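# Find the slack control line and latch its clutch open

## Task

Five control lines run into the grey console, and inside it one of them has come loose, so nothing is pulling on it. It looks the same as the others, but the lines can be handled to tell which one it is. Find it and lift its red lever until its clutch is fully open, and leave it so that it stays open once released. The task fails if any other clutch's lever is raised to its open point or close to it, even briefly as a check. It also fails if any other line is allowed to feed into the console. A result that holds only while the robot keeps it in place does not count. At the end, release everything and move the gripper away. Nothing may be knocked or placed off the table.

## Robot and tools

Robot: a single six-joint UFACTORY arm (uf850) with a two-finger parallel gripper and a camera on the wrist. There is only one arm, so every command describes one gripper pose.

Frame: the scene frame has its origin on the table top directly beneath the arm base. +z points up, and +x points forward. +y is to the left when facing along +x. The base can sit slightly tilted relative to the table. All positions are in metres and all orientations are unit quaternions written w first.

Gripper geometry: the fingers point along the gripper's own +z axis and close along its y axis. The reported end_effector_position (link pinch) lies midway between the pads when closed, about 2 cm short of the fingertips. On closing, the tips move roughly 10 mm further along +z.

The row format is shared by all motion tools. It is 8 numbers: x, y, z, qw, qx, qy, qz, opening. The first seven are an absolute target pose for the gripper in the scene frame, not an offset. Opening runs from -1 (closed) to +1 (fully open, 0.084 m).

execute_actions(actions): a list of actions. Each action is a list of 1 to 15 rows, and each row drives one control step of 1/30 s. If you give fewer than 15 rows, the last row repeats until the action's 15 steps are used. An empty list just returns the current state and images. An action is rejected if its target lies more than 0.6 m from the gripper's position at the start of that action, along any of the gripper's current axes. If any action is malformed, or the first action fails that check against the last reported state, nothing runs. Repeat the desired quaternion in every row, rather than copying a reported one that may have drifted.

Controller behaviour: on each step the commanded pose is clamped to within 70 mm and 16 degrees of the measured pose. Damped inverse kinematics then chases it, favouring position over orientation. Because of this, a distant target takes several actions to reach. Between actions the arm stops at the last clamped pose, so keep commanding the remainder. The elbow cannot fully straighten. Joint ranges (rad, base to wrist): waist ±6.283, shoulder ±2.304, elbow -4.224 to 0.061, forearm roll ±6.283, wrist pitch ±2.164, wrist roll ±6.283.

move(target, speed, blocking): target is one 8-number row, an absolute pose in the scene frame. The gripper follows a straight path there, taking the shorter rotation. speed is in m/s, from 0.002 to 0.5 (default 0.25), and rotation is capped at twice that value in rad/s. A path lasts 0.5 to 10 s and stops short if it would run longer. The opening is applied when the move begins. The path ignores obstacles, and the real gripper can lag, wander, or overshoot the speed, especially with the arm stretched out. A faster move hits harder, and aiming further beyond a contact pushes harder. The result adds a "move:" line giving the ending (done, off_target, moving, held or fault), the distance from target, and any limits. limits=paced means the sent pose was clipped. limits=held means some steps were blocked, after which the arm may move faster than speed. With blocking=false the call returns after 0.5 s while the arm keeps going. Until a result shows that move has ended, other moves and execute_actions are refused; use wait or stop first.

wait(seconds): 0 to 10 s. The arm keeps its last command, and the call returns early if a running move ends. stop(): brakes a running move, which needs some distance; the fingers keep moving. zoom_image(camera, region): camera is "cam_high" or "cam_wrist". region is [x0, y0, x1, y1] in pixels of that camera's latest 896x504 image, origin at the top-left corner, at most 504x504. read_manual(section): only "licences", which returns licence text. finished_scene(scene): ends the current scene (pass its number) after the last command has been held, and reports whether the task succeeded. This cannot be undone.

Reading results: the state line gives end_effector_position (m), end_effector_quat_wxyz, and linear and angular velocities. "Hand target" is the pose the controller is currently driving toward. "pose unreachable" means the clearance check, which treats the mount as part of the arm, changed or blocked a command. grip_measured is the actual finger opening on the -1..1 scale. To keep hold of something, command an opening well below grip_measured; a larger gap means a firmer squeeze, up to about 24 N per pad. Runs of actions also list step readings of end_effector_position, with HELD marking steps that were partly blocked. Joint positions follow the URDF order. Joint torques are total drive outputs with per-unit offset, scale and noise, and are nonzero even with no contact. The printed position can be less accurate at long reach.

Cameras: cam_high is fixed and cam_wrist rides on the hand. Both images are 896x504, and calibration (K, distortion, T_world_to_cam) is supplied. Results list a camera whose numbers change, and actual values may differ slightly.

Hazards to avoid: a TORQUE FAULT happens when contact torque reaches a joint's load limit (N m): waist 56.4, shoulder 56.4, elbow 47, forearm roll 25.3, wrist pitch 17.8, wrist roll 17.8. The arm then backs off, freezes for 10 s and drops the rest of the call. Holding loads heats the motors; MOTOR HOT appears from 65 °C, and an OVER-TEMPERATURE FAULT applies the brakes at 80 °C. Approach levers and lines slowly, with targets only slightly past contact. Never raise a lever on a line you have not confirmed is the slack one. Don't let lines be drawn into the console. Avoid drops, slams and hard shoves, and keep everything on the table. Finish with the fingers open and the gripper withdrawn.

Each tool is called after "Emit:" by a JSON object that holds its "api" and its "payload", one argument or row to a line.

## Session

Emit:
{"api": "move", "payload": {
  "target": [0.45,-0.05,0.3,0,0.707,-0.707,0,-1]
}}

Scene clock: 4.43 s.
end_effector_position=(+0.4490, -0.0500, +0.2998) grip_measured=-1.00 end_effector_quat_wxyz=(-0.000, +0.706, -0.708, +0.002) end_effector_velocity=(+0.002, -0.001, +0.000) end_effector_angular_velocity=(+0.019, +0.007, -0.001)
Joint positions: [-0.189  0.496 -0.118 -1.022  0.367  2.336  0.   ]
Joint velocities: [-0.023 -0.009 -0.011 -0.093  0.018  0.074  0.   ]
Joint torques (N m, as the arm reports them, + toward a larger angle): [-0.93 20.46 -3.09  1.45 -0.86  0.41]
Hand target: +0.449, -0.050, +0.300; -0.001, +0.706, -0.708, +0.001
Off the commanded pose: 0.001 m, 0 deg.
move: done
camera_calibration (this result's frames):
cam_wrist: T_world_to_cam=[[-0.999764, 0.0216495, -0.00194624, 0.48162], [0.0216575, 0.999757, -0.0042163, 0.107767], [0.00185449, -0.00425746, -0.999989, 0.432492], [0, 0, 0, 1]] pos_world=[0.47837, -0.116327, 0.433879]

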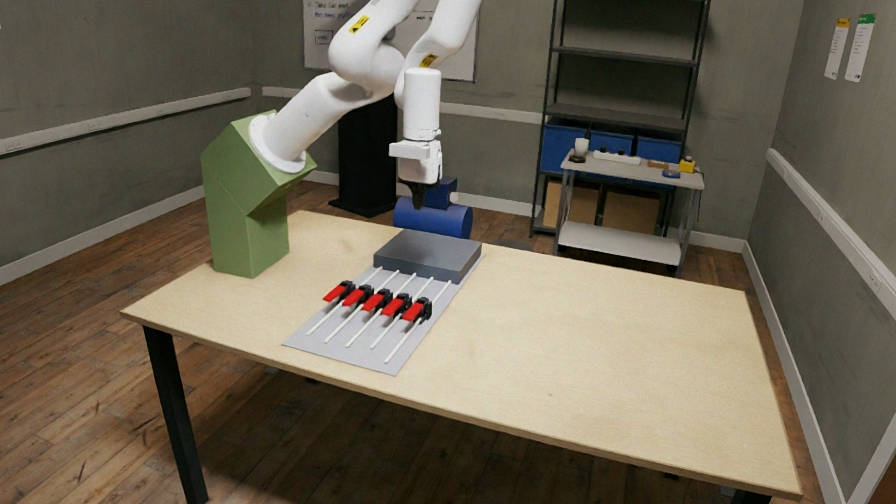

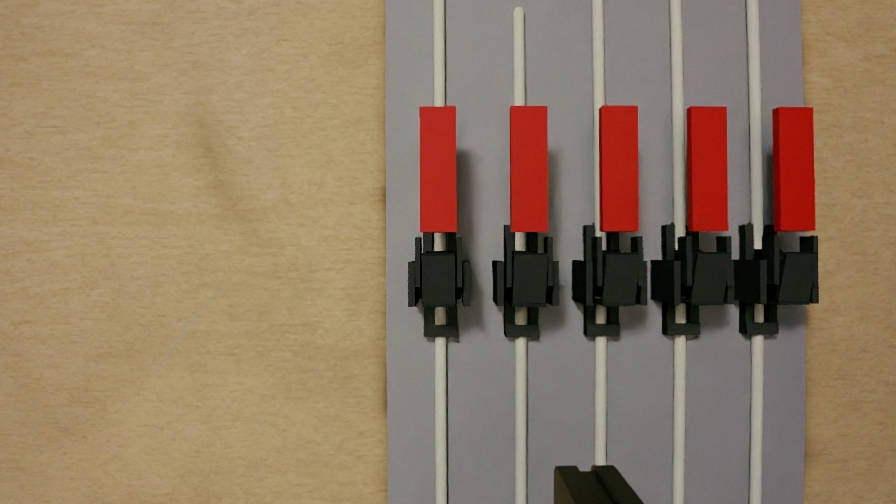

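Same layout.

Emit:
{"api": "move", "payload": {
  "target": [0.46,0.01,0.028,0,0.707,-0.707,0,-1],
  "speed": 0.18
}}

Emit:
{"api": "execute_actions", "payload": {
  "actions": [
    [[0.474,0.01,0.028,0,0.707,-0.707,0,-1]],
    [[0.487,0.01,0.028,0,0.707,-0.707,0,-1]],
    [[0.46,0.01,0.028,0,0.707,-0.707,0,-1]],
    [[0.446,0.01,0.028,0,0.707,-0.707,0,-1]],
    [[0.433,0.01,0.028,0,0.707,-0.707,0,-1]],
    [[0.452,0.01,0.03,0,0.707,-0.707,0,-1]],
    [[0.44,0.01,0.06,0,0.707,-0.707,0,-1]],
    [[0.39,0.01,0.06,0,0.707,-0.707,0,-1]]
  ]
}}

Scene clock: 11.93 s.
end_effector_position=(+0.4600, +0.0094, +0.0286) grip_measured=-1.00 end_effector_quat_wxyz=(+0.000, +0.707, -0.707, -0.000) end_effector_velocity=(+0.000, +0.001, -0.002) end_effector_angular_velocity=(+0.001, -0.001, +0.001)
Joint positions: [ 0.188 -0.558 -0.616 -0.046  0.793  1.63   0.   ]
Joint velocities: [ 0.001 -0.005 -0.005  0.     0.001 -0.     0.   ]
Joint torques (N m, as the arm reports them, + toward a larger angle): [ 0.33 30.77  5.56  0.62 -0.64  0.61]
Hand target: +0.460, +0.009, +0.028; +0.000, +0.707, -0.707, -0.000
Off the commanded pose: 0.001 m, 0 deg.
move: done
camera_calibration (this result's frames):
cam_wrist: T_world_to_cam=[[-0.99984, 0.0176473, 0.00289645, 0.490705], [0.017642, 0.999843, -0.00185503, 0.048805], [-0.00292873, -0.00180364, -0.999994, 0.163743], [0, 0, 0, 1]] pos_world=[0.490245, -0.0571616, 0.162411]

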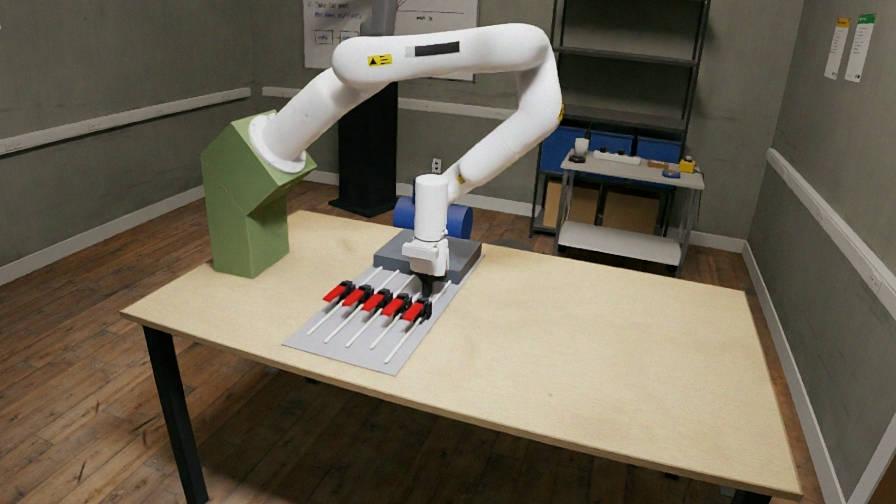

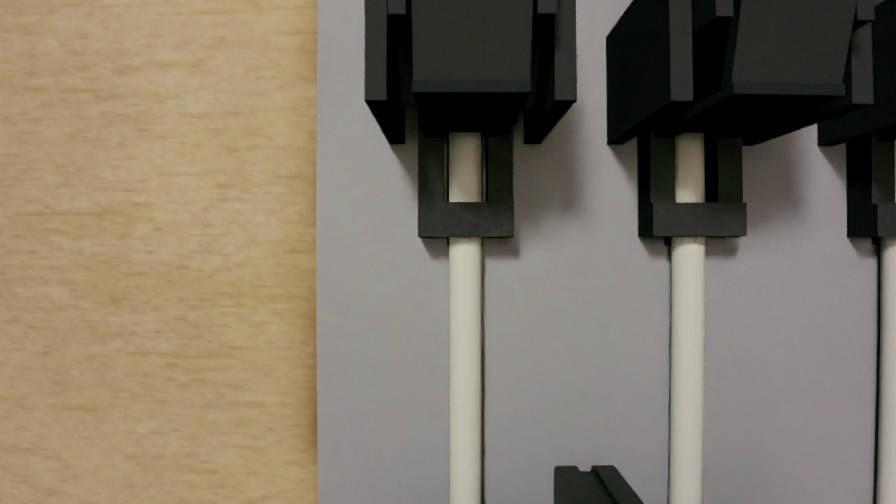

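Scene clock: 15.93 s.
end_effector_position=(+0.3910, +0.0100, +0.0603) grip_measured=-1.00 end_effector_quat_wxyz=(+0.000, +0.707, -0.707, -0.000) end_effector_velocity=(-0.005, +0.000, -0.003) end_effector_angular_velocity=(+0.000, -0.015, -0.000)
Joint positions: [ 0.193 -0.587 -0.462 -0.035  0.977  1.621  0.   ]
Joint velocities: [ 0.001 -0.029  0.001  0.003  0.045 -0.001  0.   ]
Joint torques (N m, as the arm reports them, + toward a larger angle): [-1.06 28.64  7.93 -0.14 -0.85  0.45]
Hand target: +0.390, +0.010, +0.060; +0.000, +0.707, -0.707, +0.000
Off the commanded pose: 0.001 m, 0 deg.
Step readings (end_effector_position; steps 1 to 15: 1st action; 16 to 30: 2nd action; 31 to 45: 3rd action; 46 to 60: 4th action; 61 to 75: 5th action; 76 to 90: 6th action; 91 to 105: 7th action; 106 to 120: 8th action):
0: (+0.4600, +0.0094, +0.0286)
1: (+0.4600, +0.0094, +0.0285)
2: (+0.4604, +0.0094, +0.0285)
4: (+0.4653, +0.0096, +0.0284)
8: (+0.4725, +0.0099, +0.0281)
15: (+0.4737, +0.0100, +0.0280)
16: (+0.4738, +0.0100, +0.0280)
17: (+0.4742, +0.0100, +0.0280)
19: (+0.4788, +0.0100, +0.0281)
23: (+0.4856, +0.0100, +0.0280)
30: (+0.4867, +0.0100, +0.0280)
31: (+0.4868, +0.0100, +0.0280)
32: (+0.4865, +0.0100, +0.0280)
34: (+0.4788, +0.0100, +0.0280)
38: (+0.4632, +0.0100, +0.0284)
45: (+0.4605, +0.0100, +0.0281)
46: (+0.4604, +0.0100, +0.0280)
47: (+0.4600, +0.0100, +0.0280)
49: (+0.4550, +0.0100, +0.0280)
53: (+0.4476, +0.0100, +0.0282)
60: (+0.4463, +0.0100, +0.0280)
61: (+0.4462, +0.0100, +0.0280)
62: (+0.4459, +0.0100, +0.0280)
64: (+0.4413, +0.0100, +0.0280)
68: (+0.4355, +0.0100, +0.0281)
75: (+0.4338, +0.0100, +0.0280)
76: (+0.4337, +0.0100, +0.0280)
77: (+0.4340, +0.0100, +0.0281)
79: (+0.4391, +0.0100, +0.0288)
83: (+0.4488, +0.0100, +0.0298)
90: (+0.4514, +0.0100, +0.0300)
91: (+0.4515, +0.0100, +0.0300)
92: (+0.4514, +0.0100, +0.0307)
94: (+0.4481, +0.0100, +0.0389)
98: (+0.4411, +0.0100, +0.0538)
105: (+0.4401, +0.0100, +0.0594)
106: (+0.4401, +0.0100, +0.0595)
107: (+0.4396, +0.0101, +0.0596)
109: (+0.4289, +0.0100, +0.0599)
113: (+0.3978, +0.0099, +0.0620)
120: end_effector_position above
camera_calibration (this result's frames):
cam_wrist: T_world_to_cam=[[-0.999831, 0.0182291, 0.00225486, 0.421679], [0.0182246, 0.999832, -0.00202917, 0.0492722], [-0.00229147, -0.00198773, -0.999995, 0.194989], [0, 0, 0, 1]] pos_world=[0.421156, -0.0565631, 0.194137]

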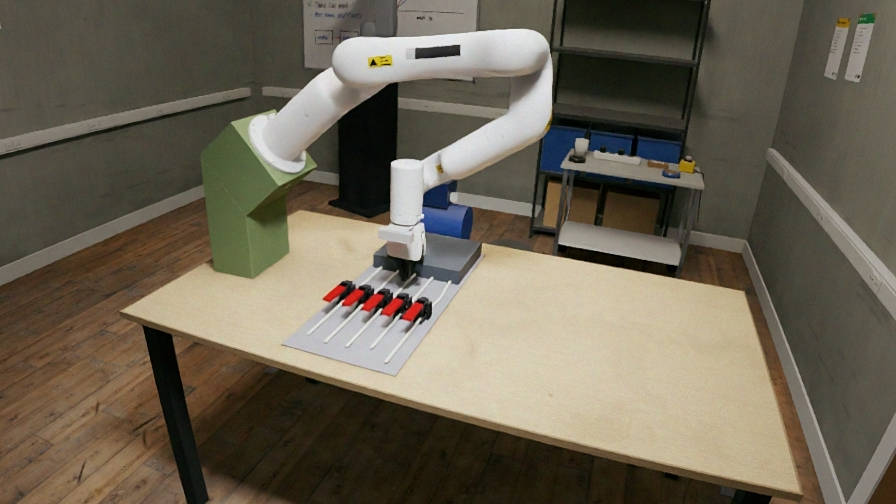

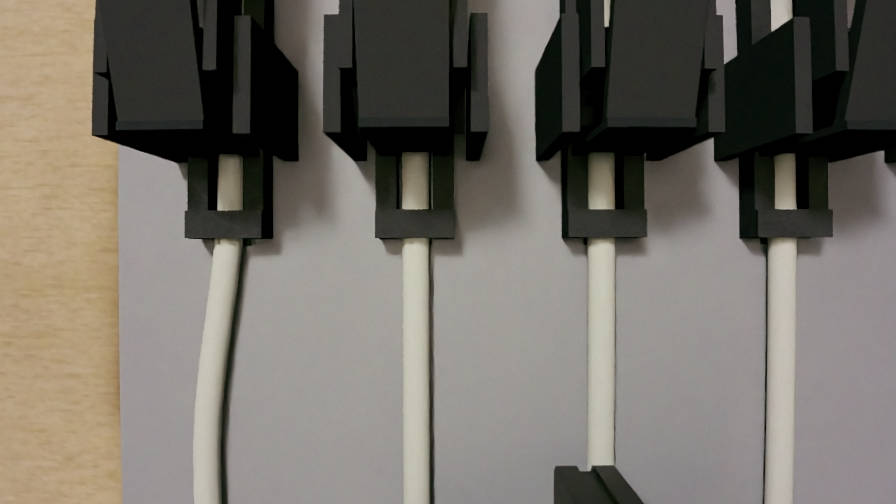

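Emit:
{"api": "move", "payload": {
  "target": [0.42,-0.03,0.11,0,0.707,-0.707,0,-0.1]
}}

Emit:
{"api": "move", "payload": {
  "target": [0.489,-0.19,0.105,0,0.707,-0.707,0,-0.1]
}}

Emit:
{"api": "move", "payload": {
  "target": [0.489,-0.19,0.062,0,0.707,-0.707,0,-0.1],
  "speed": 0.08
}}

Emit:
{"api": "move", "payload": {
  "target": [0.489,-0.19,0.062,0,0.707,-0.707,0,-0.62]
}}

Emit:
{"api": "move", "payload": {
  "target": [0.489,-0.174,0.1,0,0.707,-0.707,0,-0.62],
  "speed": 0.05
}}

Emit:
{"api": "move", "payload": {
  "target": [0.489,-0.145,0.126,0,0.707,-0.707,0,-0.62],
  "speed": 0.05
}}

Emit:
{"api": "move", "payload": {
  "target": [0.489,-0.145,0.126,0,0.707,-0.707,0,0]
}}

Emit:
{"api": "move", "payload": {
  "target": [0.489,-0.205,0.115,0,0.707,-0.707,0,0],
  "speed": 0.12
}}

Scene clock: 24.97 s.
end_effector_position=(+0.4197, -0.0297, +0.1098) grip_measured=-0.11 end_effector_quat_wxyz=(-0.000, +0.707, -0.707, -0.000) end_effector_velocity=(+0.001, -0.002, +0.002) end_effector_angular_velocity=(+0.001, +0.002, -0.003)
Joint positions: [ 0.051 -0.384 -0.384 -0.181  0.853  1.627  0.039]
Joint velocities: [-0.007  0.008  0.001 -0.01  -0.01   0.006  0.   ]
Joint torques (N m, as the arm reports them, + toward a larger angle): [-0.67 27.    6.64  0.05 -0.6   0.74]
Hand target: +0.420, -0.030, +0.110; -0.000, +0.707, -0.707, -0.000
Off the commanded pose: 0.001 m, 0 deg.
move: done
camera_calibration (this result's frames):
cam_wrist: T_world_to_cam=[[-0.999822, 0.0188057, 0.00168203, 0.450988], [0.0188028, 0.999822, -0.00171462, 0.0882174], [-0.00171397, -0.00168269, -0.999997, 0.244246], [0, 0, 0, 1]] pos_world=[0.449668, -0.0962718, 0.243638]

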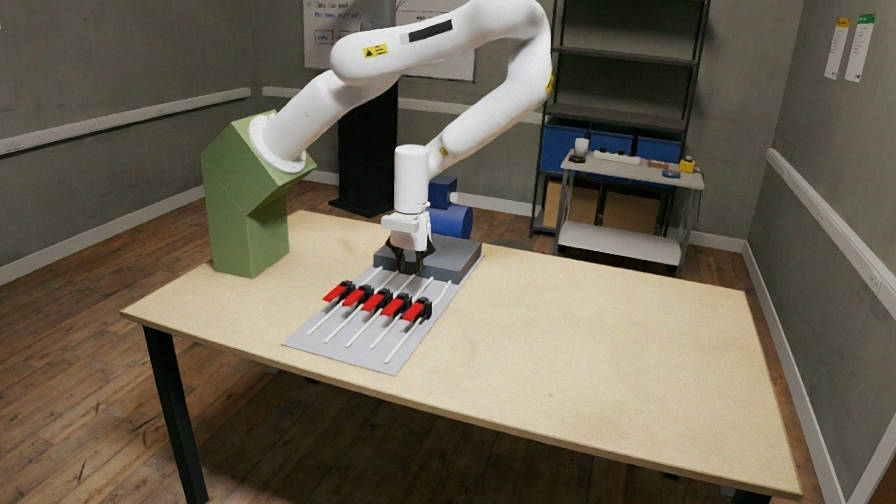

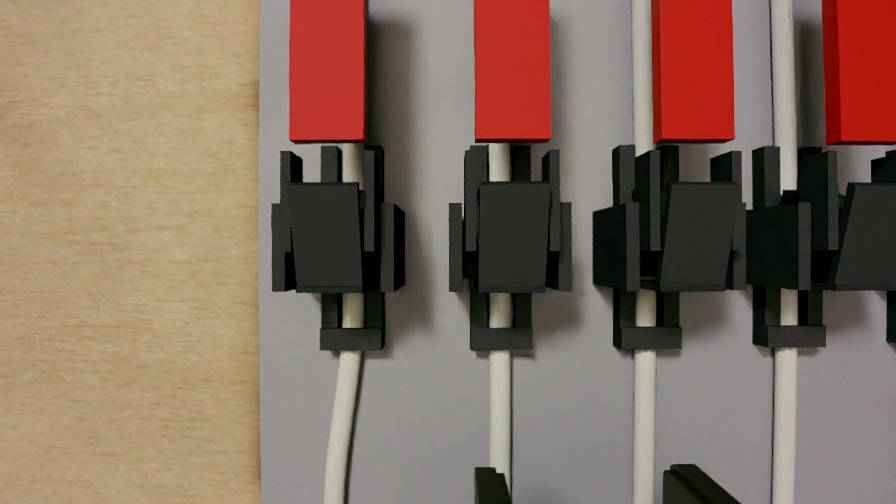

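Scene clock: 26.27 s.
end_effector_position=(+0.4887, -0.1895, +0.1051) grip_measured=-0.11 end_effector_quat_wxyz=(+0.000, +0.707, -0.707, +0.000) end_effector_velocity=(+0.002, -0.001, -0.001) end_effector_angular_velocity=(+0.010, +0.001, -0.000)
Joint positions: [-0.343 -0.408 -0.639 -0.721  0.668  1.829  0.039]
Joint velocities: [-0.006 -0.005 -0.01  -0.028 -0.002  0.021  0.   ]
Joint torques (N m, as the arm reports them, + toward a larger angle): [-9.17 29.6   1.71  1.16 -0.62  0.7 ]
Hand target: +0.489, -0.190, +0.105; -0.000, +0.707, -0.707, +0.000
Off the commanded pose: 0.001 m, 0 deg.
move: done
camera_calibration (this result's frames):
cam_wrist: T_world_to_cam=[[-0.999819, 0.0190159, 0.00113353, 0.523132], [0.0190132, 0.999817, -0.00231896, 0.246727], [-0.00117742, -0.00229699, -0.999997, 0.239067], [0, 0, 0, 1]] pos_world=[0.518627, -0.25608, 0.239045]

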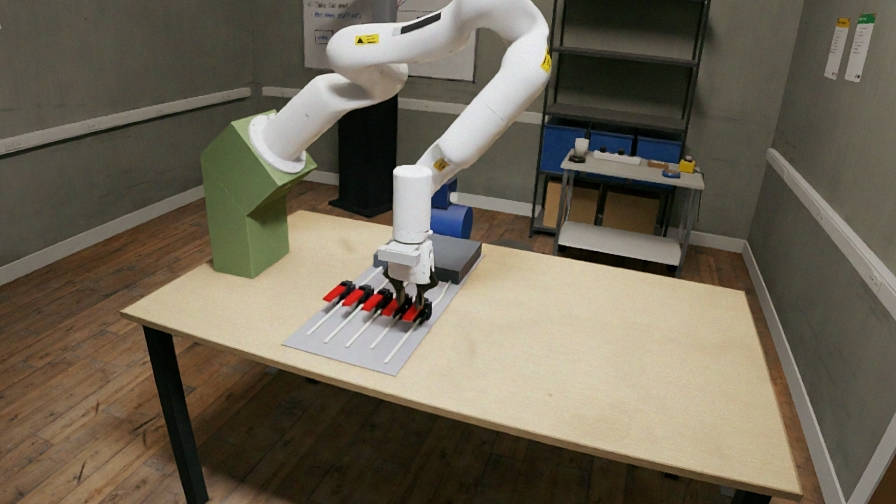

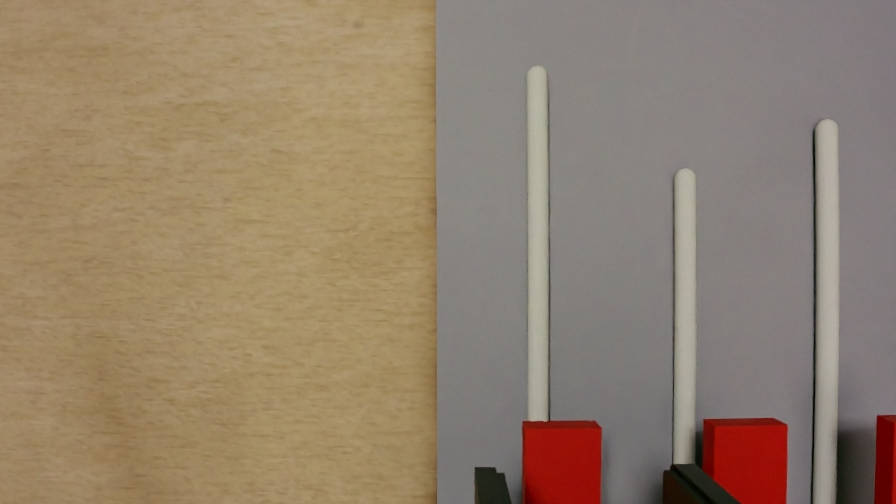

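Scene clock: 27.27 s.
end_effector_position=(+0.4890, -0.1901, +0.0623) grip_measured=-0.11 end_effector_quat_wxyz=(+0.000, +0.707, -0.707, -0.000) end_effector_velocity=(-0.000, +0.001, -0.002) end_effector_angular_velocity=(+0.001, +0.001, +0.001)
Joint positions: [-0.303 -0.524 -0.723 -0.65   0.687  1.786  0.039]
Joint velocities: [ 0.003 -0.005 -0.003  0.003  0.    -0.002 -0.   ]
Joint torques (N m, as the arm reports them, + toward a larger angle): [-8.27 31.31  2.58  0.19 -0.63  0.64]
Hand target: +0.489, -0.190, +0.062; +0.000, +0.707, -0.707, -0.000
Off the commanded pose: 0.000 m, 0 deg.
move: done
camera_calibration (this result's frames):
cam_wrist: T_world_to_cam=[[-0.999827, 0.0184963, 0.00171684, 0.523368], [0.0184933, 0.999827, -0.0017764, 0.247381], [-0.0017494, -0.00174434, -0.999997, 0.196586], [0, 0, 0, 1]] pos_world=[0.519046, -0.256676, 0.196127]

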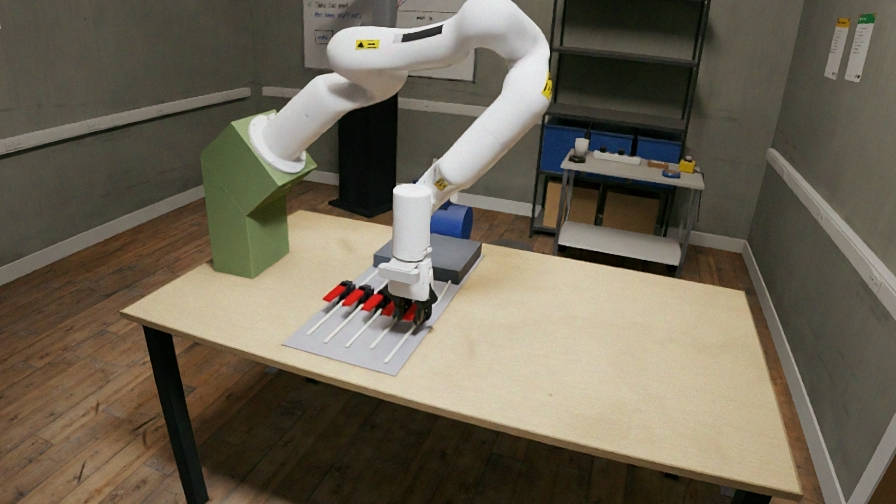

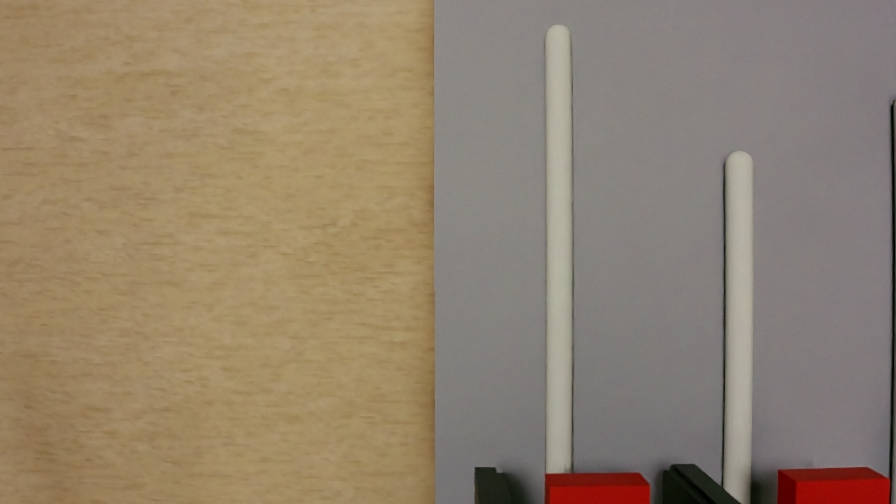

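Scene clock: 27.97 s.
end_effector_position=(+0.4889, -0.1901, +0.0621) grip_measured=-0.51 end_effector_quat_wxyz=(+0.000, +0.707, -0.707, -0.000) end_effector_velocity=(-0.001, +0.001, -0.000) end_effector_angular_velocity=(+0.002, +0.001, +0.000)
Joint positions: [-0.303 -0.525 -0.723 -0.649  0.687  1.786  0.022]
Joint velocities: [ 0.    -0.001  0.001 -0.001  0.001 -0.     0.   ]
Joint torques (N m, as the arm reports them, + toward a larger angle): [-7.74 29.08  1.17  0.28 -0.42  0.22]
Hand target: +0.489, -0.190, +0.062; +0.000, +0.707, -0.707, -0.000
Off the commanded pose: 0.000 m, 0 deg.
move: done
camera_calibration (this result's frames):
cam_wrist: T_world_to_cam=[[-0.999823, 0.018743, 0.00180475, 0.523309], [0.0187395, 0.999823, -0.00191705, 0.247255], [-0.00184037, -0.00188289, -0.999997, 0.196414], [0, 0, 0, 1]] pos_world=[0.518945, -0.25665, 0.195943]

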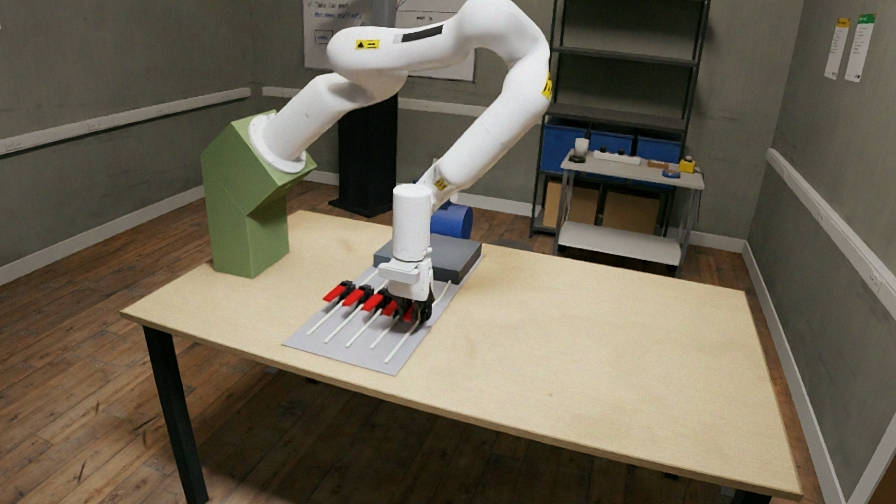

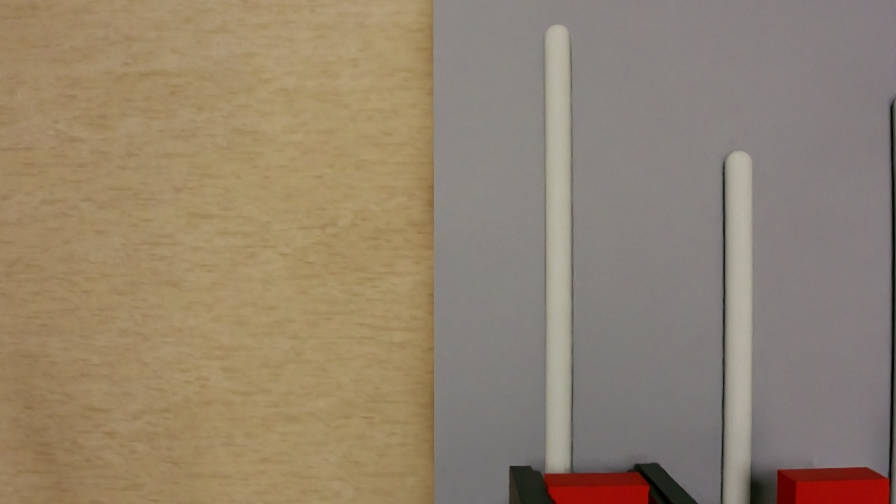

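Scene clock: 29.20 s.
end_effector_position=(+0.4889, -0.1726, +0.0995) grip_measured=-0.51 end_effector_quat_wxyz=(-0.001, +0.708, -0.707, -0.001) end_effector_velocity=(+0.001, -0.001, +0.002) end_effector_angular_velocity=(-0.002, -0.000, +0.000)
Joint positions: [-0.302 -0.409 -0.628 -0.668  0.673  1.808  0.022]
Joint velocities: [-0.002  0.007  0.003 -0.002 -0.003  0.001 -0.   ]
Joint torques (N m, as the arm reports them, + toward a larger angle): [-19.46  33.79  -0.31   2.54  -1.61   0.08]
Hand target: +0.489, -0.174, +0.100; -0.000, +0.707, -0.707, +0.000
Off the commanded pose: 0.002 m, 0 deg.
move: done
camera_calibration (this result's frames):
cam_wrist: T_world_to_cam=[[-0.999852, 0.0171606, 0.000851336, 0.522716], [0.0171616, 0.999852, 0.00107543, 0.230321], [-0.000832755, 0.00108988, -0.999999, 0.233849], [0, 0, 0, 1]] pos_world=[0.518881, -0.239512, 0.233156]

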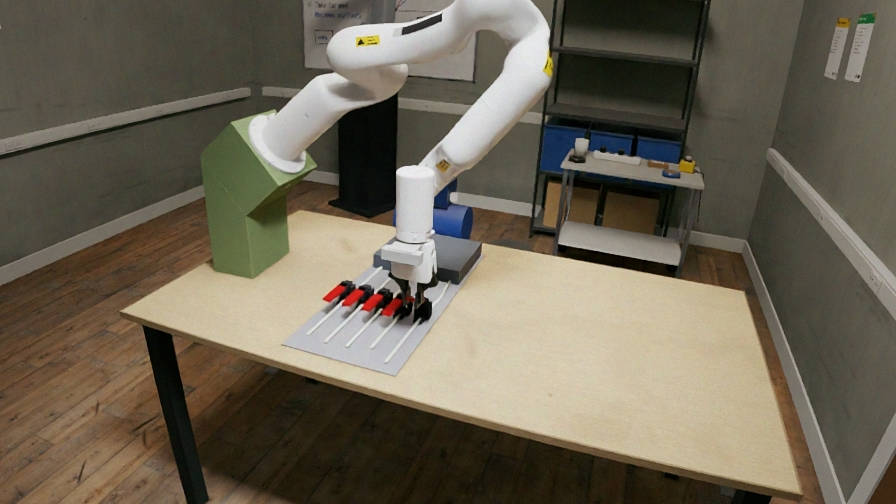

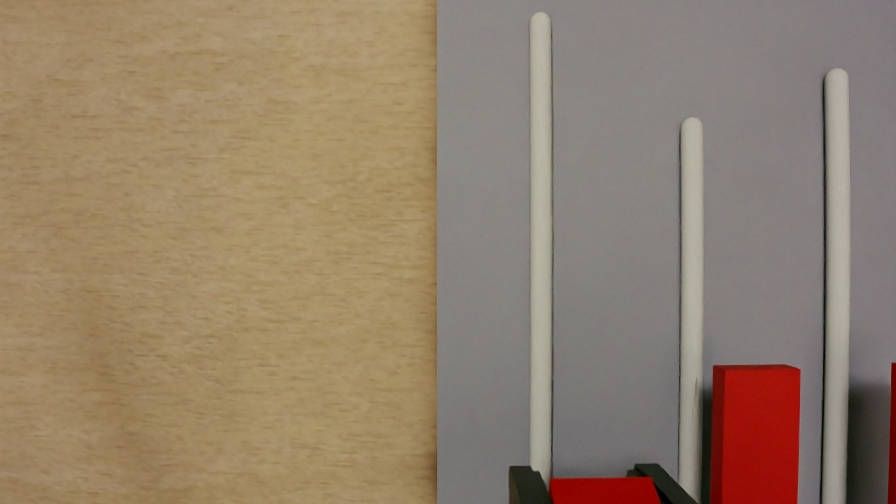

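Scene clock: 30.37 s.
end_effector_position=(+0.4889, -0.1445, +0.1256) grip_measured=-0.51 end_effector_quat_wxyz=(-0.001, +0.707, -0.707, -0.000) end_effector_velocity=(-0.000, -0.002, +0.003) end_effector_angular_velocity=(-0.008, +0.001, -0.006)
Joint positions: [-0.261 -0.307 -0.545 -0.631  0.651  1.813  0.022]
Joint velocities: [-0.002  0.009  0.005  0.006 -0.006  0.001 -0.   ]
Joint torques (N m, as the arm reports them, + toward a larger angle): [-16.21  35.82   1.     2.32  -1.16   0.38]
Hand target: +0.489, -0.145, +0.126; -0.000, +0.707, -0.707, -0.000
Off the commanded pose: 0.001 m, 0 deg.
move: done
camera_calibration (this result's frames):
cam_wrist: T_world_to_cam=[[-0.99984, 0.0177989, 0.00152378, 0.522212], [0.0177982, 0.999842, -0.000416369, 0.202098], [-0.00153095, -0.000389182, -0.999999, 0.260103], [0, 0, 0, 1]] pos_world=[0.51893, -0.21126, 0.259391]

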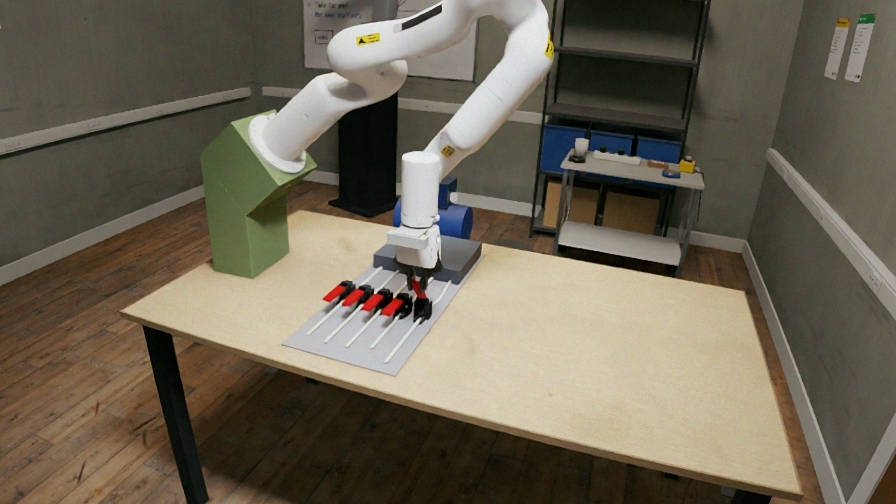

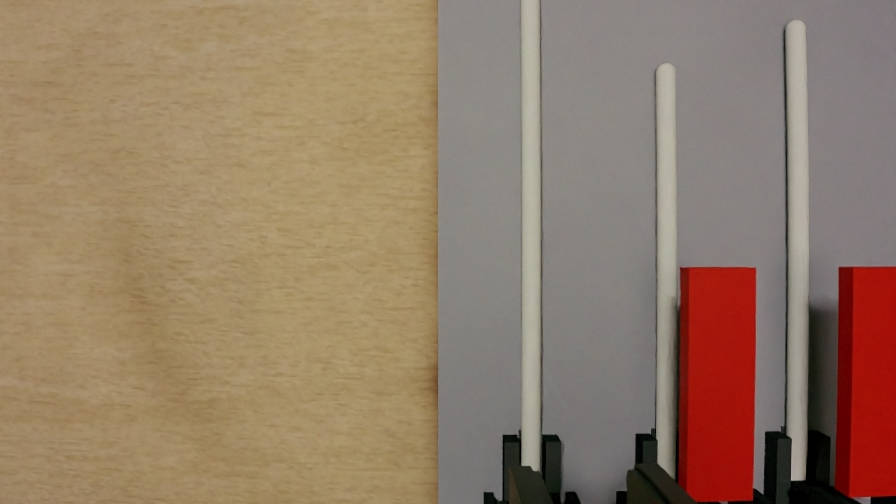

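Scene clock: 31.07 s.
end_effector_position=(+0.4890, -0.1450, +0.1260) grip_measured=-0.01 end_effector_quat_wxyz=(-0.000, +0.707, -0.707, +0.000) end_effector_velocity=(-0.001, -0.001, +0.000) end_effector_angular_velocity=(-0.001, +0.001, -0.001)
Joint positions: [-0.262 -0.306 -0.545 -0.63   0.65   1.813  0.044]
Joint velocities: [-0.001  0.     0.001 -0.001 -0.001  0.    -0.   ]
Joint torques (N m, as the arm reports them, + toward a larger angle): [-6.21 29.99  1.79  0.02 -0.55  0.53]
Hand target: +0.489, -0.145, +0.126; -0.000, +0.707, -0.707, +0.000
Off the commanded pose: 0.000 m, 0 deg.
move: done
camera_calibration (this result's frames):
cam_wrist: T_world_to_cam=[[-0.999826, 0.0185749, 0.00162521, 0.522438], [0.018572, 0.999826, -0.00177812, 0.202393], [-0.00165796, -0.00174763, -0.999997, 0.260342], [0, 0, 0, 1]] pos_world=[0.51902, -0.211607, 0.259852]

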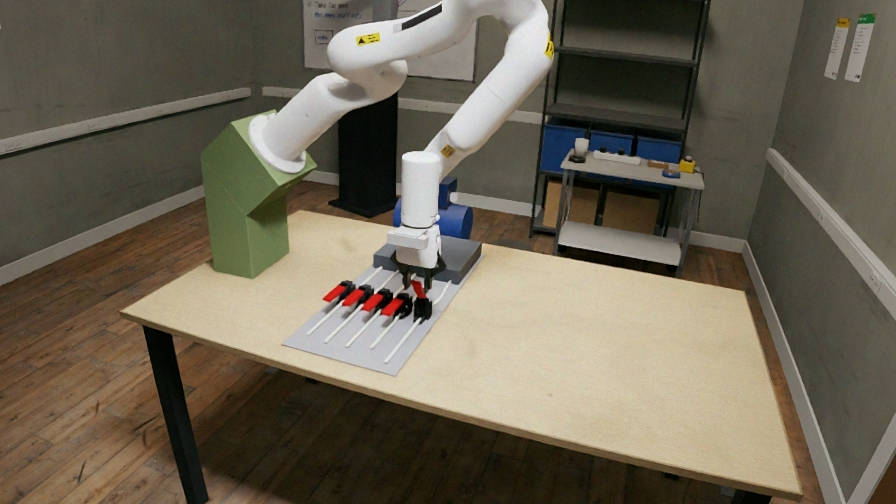

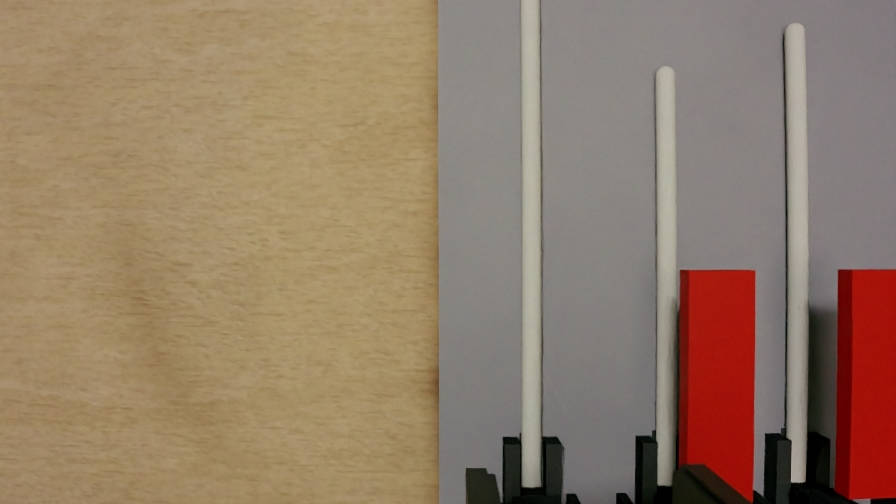

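Scene clock: 32.07 s.
end_effector_position=(+0.4890, -0.2047, +0.1151) grip_measured=-0.01 end_effector_quat_wxyz=(-0.000, +0.707, -0.707, +0.000) end_effector_velocity=(-0.001, -0.002, -0.000) end_effector_angular_velocity=(+0.001, +0.002, -0.002)
Joint positions: [-0.386 -0.396 -0.644 -0.788  0.663  1.86   0.044]
Joint velocities: [-0.005 -0.003 -0.004 -0.009 -0.001  0.006  0.   ]
Joint torques (N m, as the arm reports them, + toward a larger angle): [-9.69 31.78  1.51  0.97 -0.57  0.6 ]
Hand target: +0.489, -0.205, +0.115; -0.000, +0.707, -0.707, +0.000
Off the commanded pose: 0.000 m, 0 deg.
move: done
camera_calibration (this result's frames):
cam_wrist: T_world_to_cam=[[-0.999827, 0.0185638, 0.00142046, 0.523574], [0.018561, 0.999826, -0.00192762, 0.262074], [-0.001456, -0.00190092, -0.999997, 0.249238], [0, 0, 0, 1]] pos_world=[0.518982, -0.271274, 0.248999]

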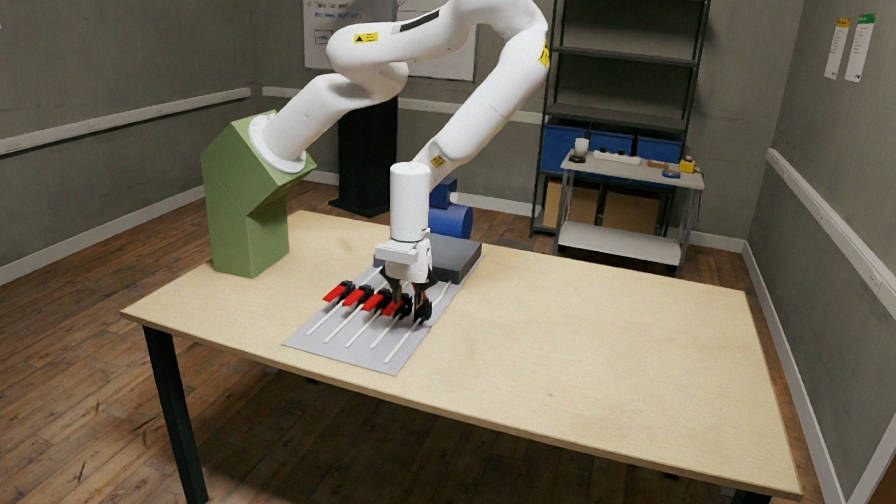

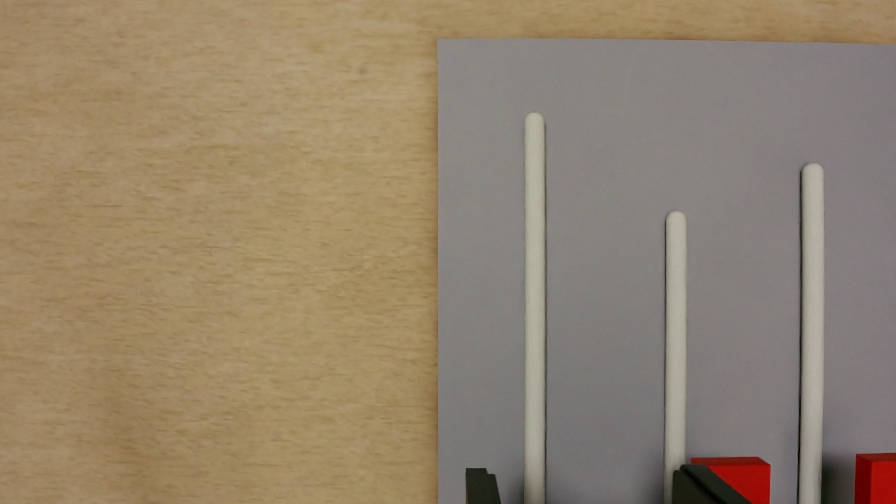

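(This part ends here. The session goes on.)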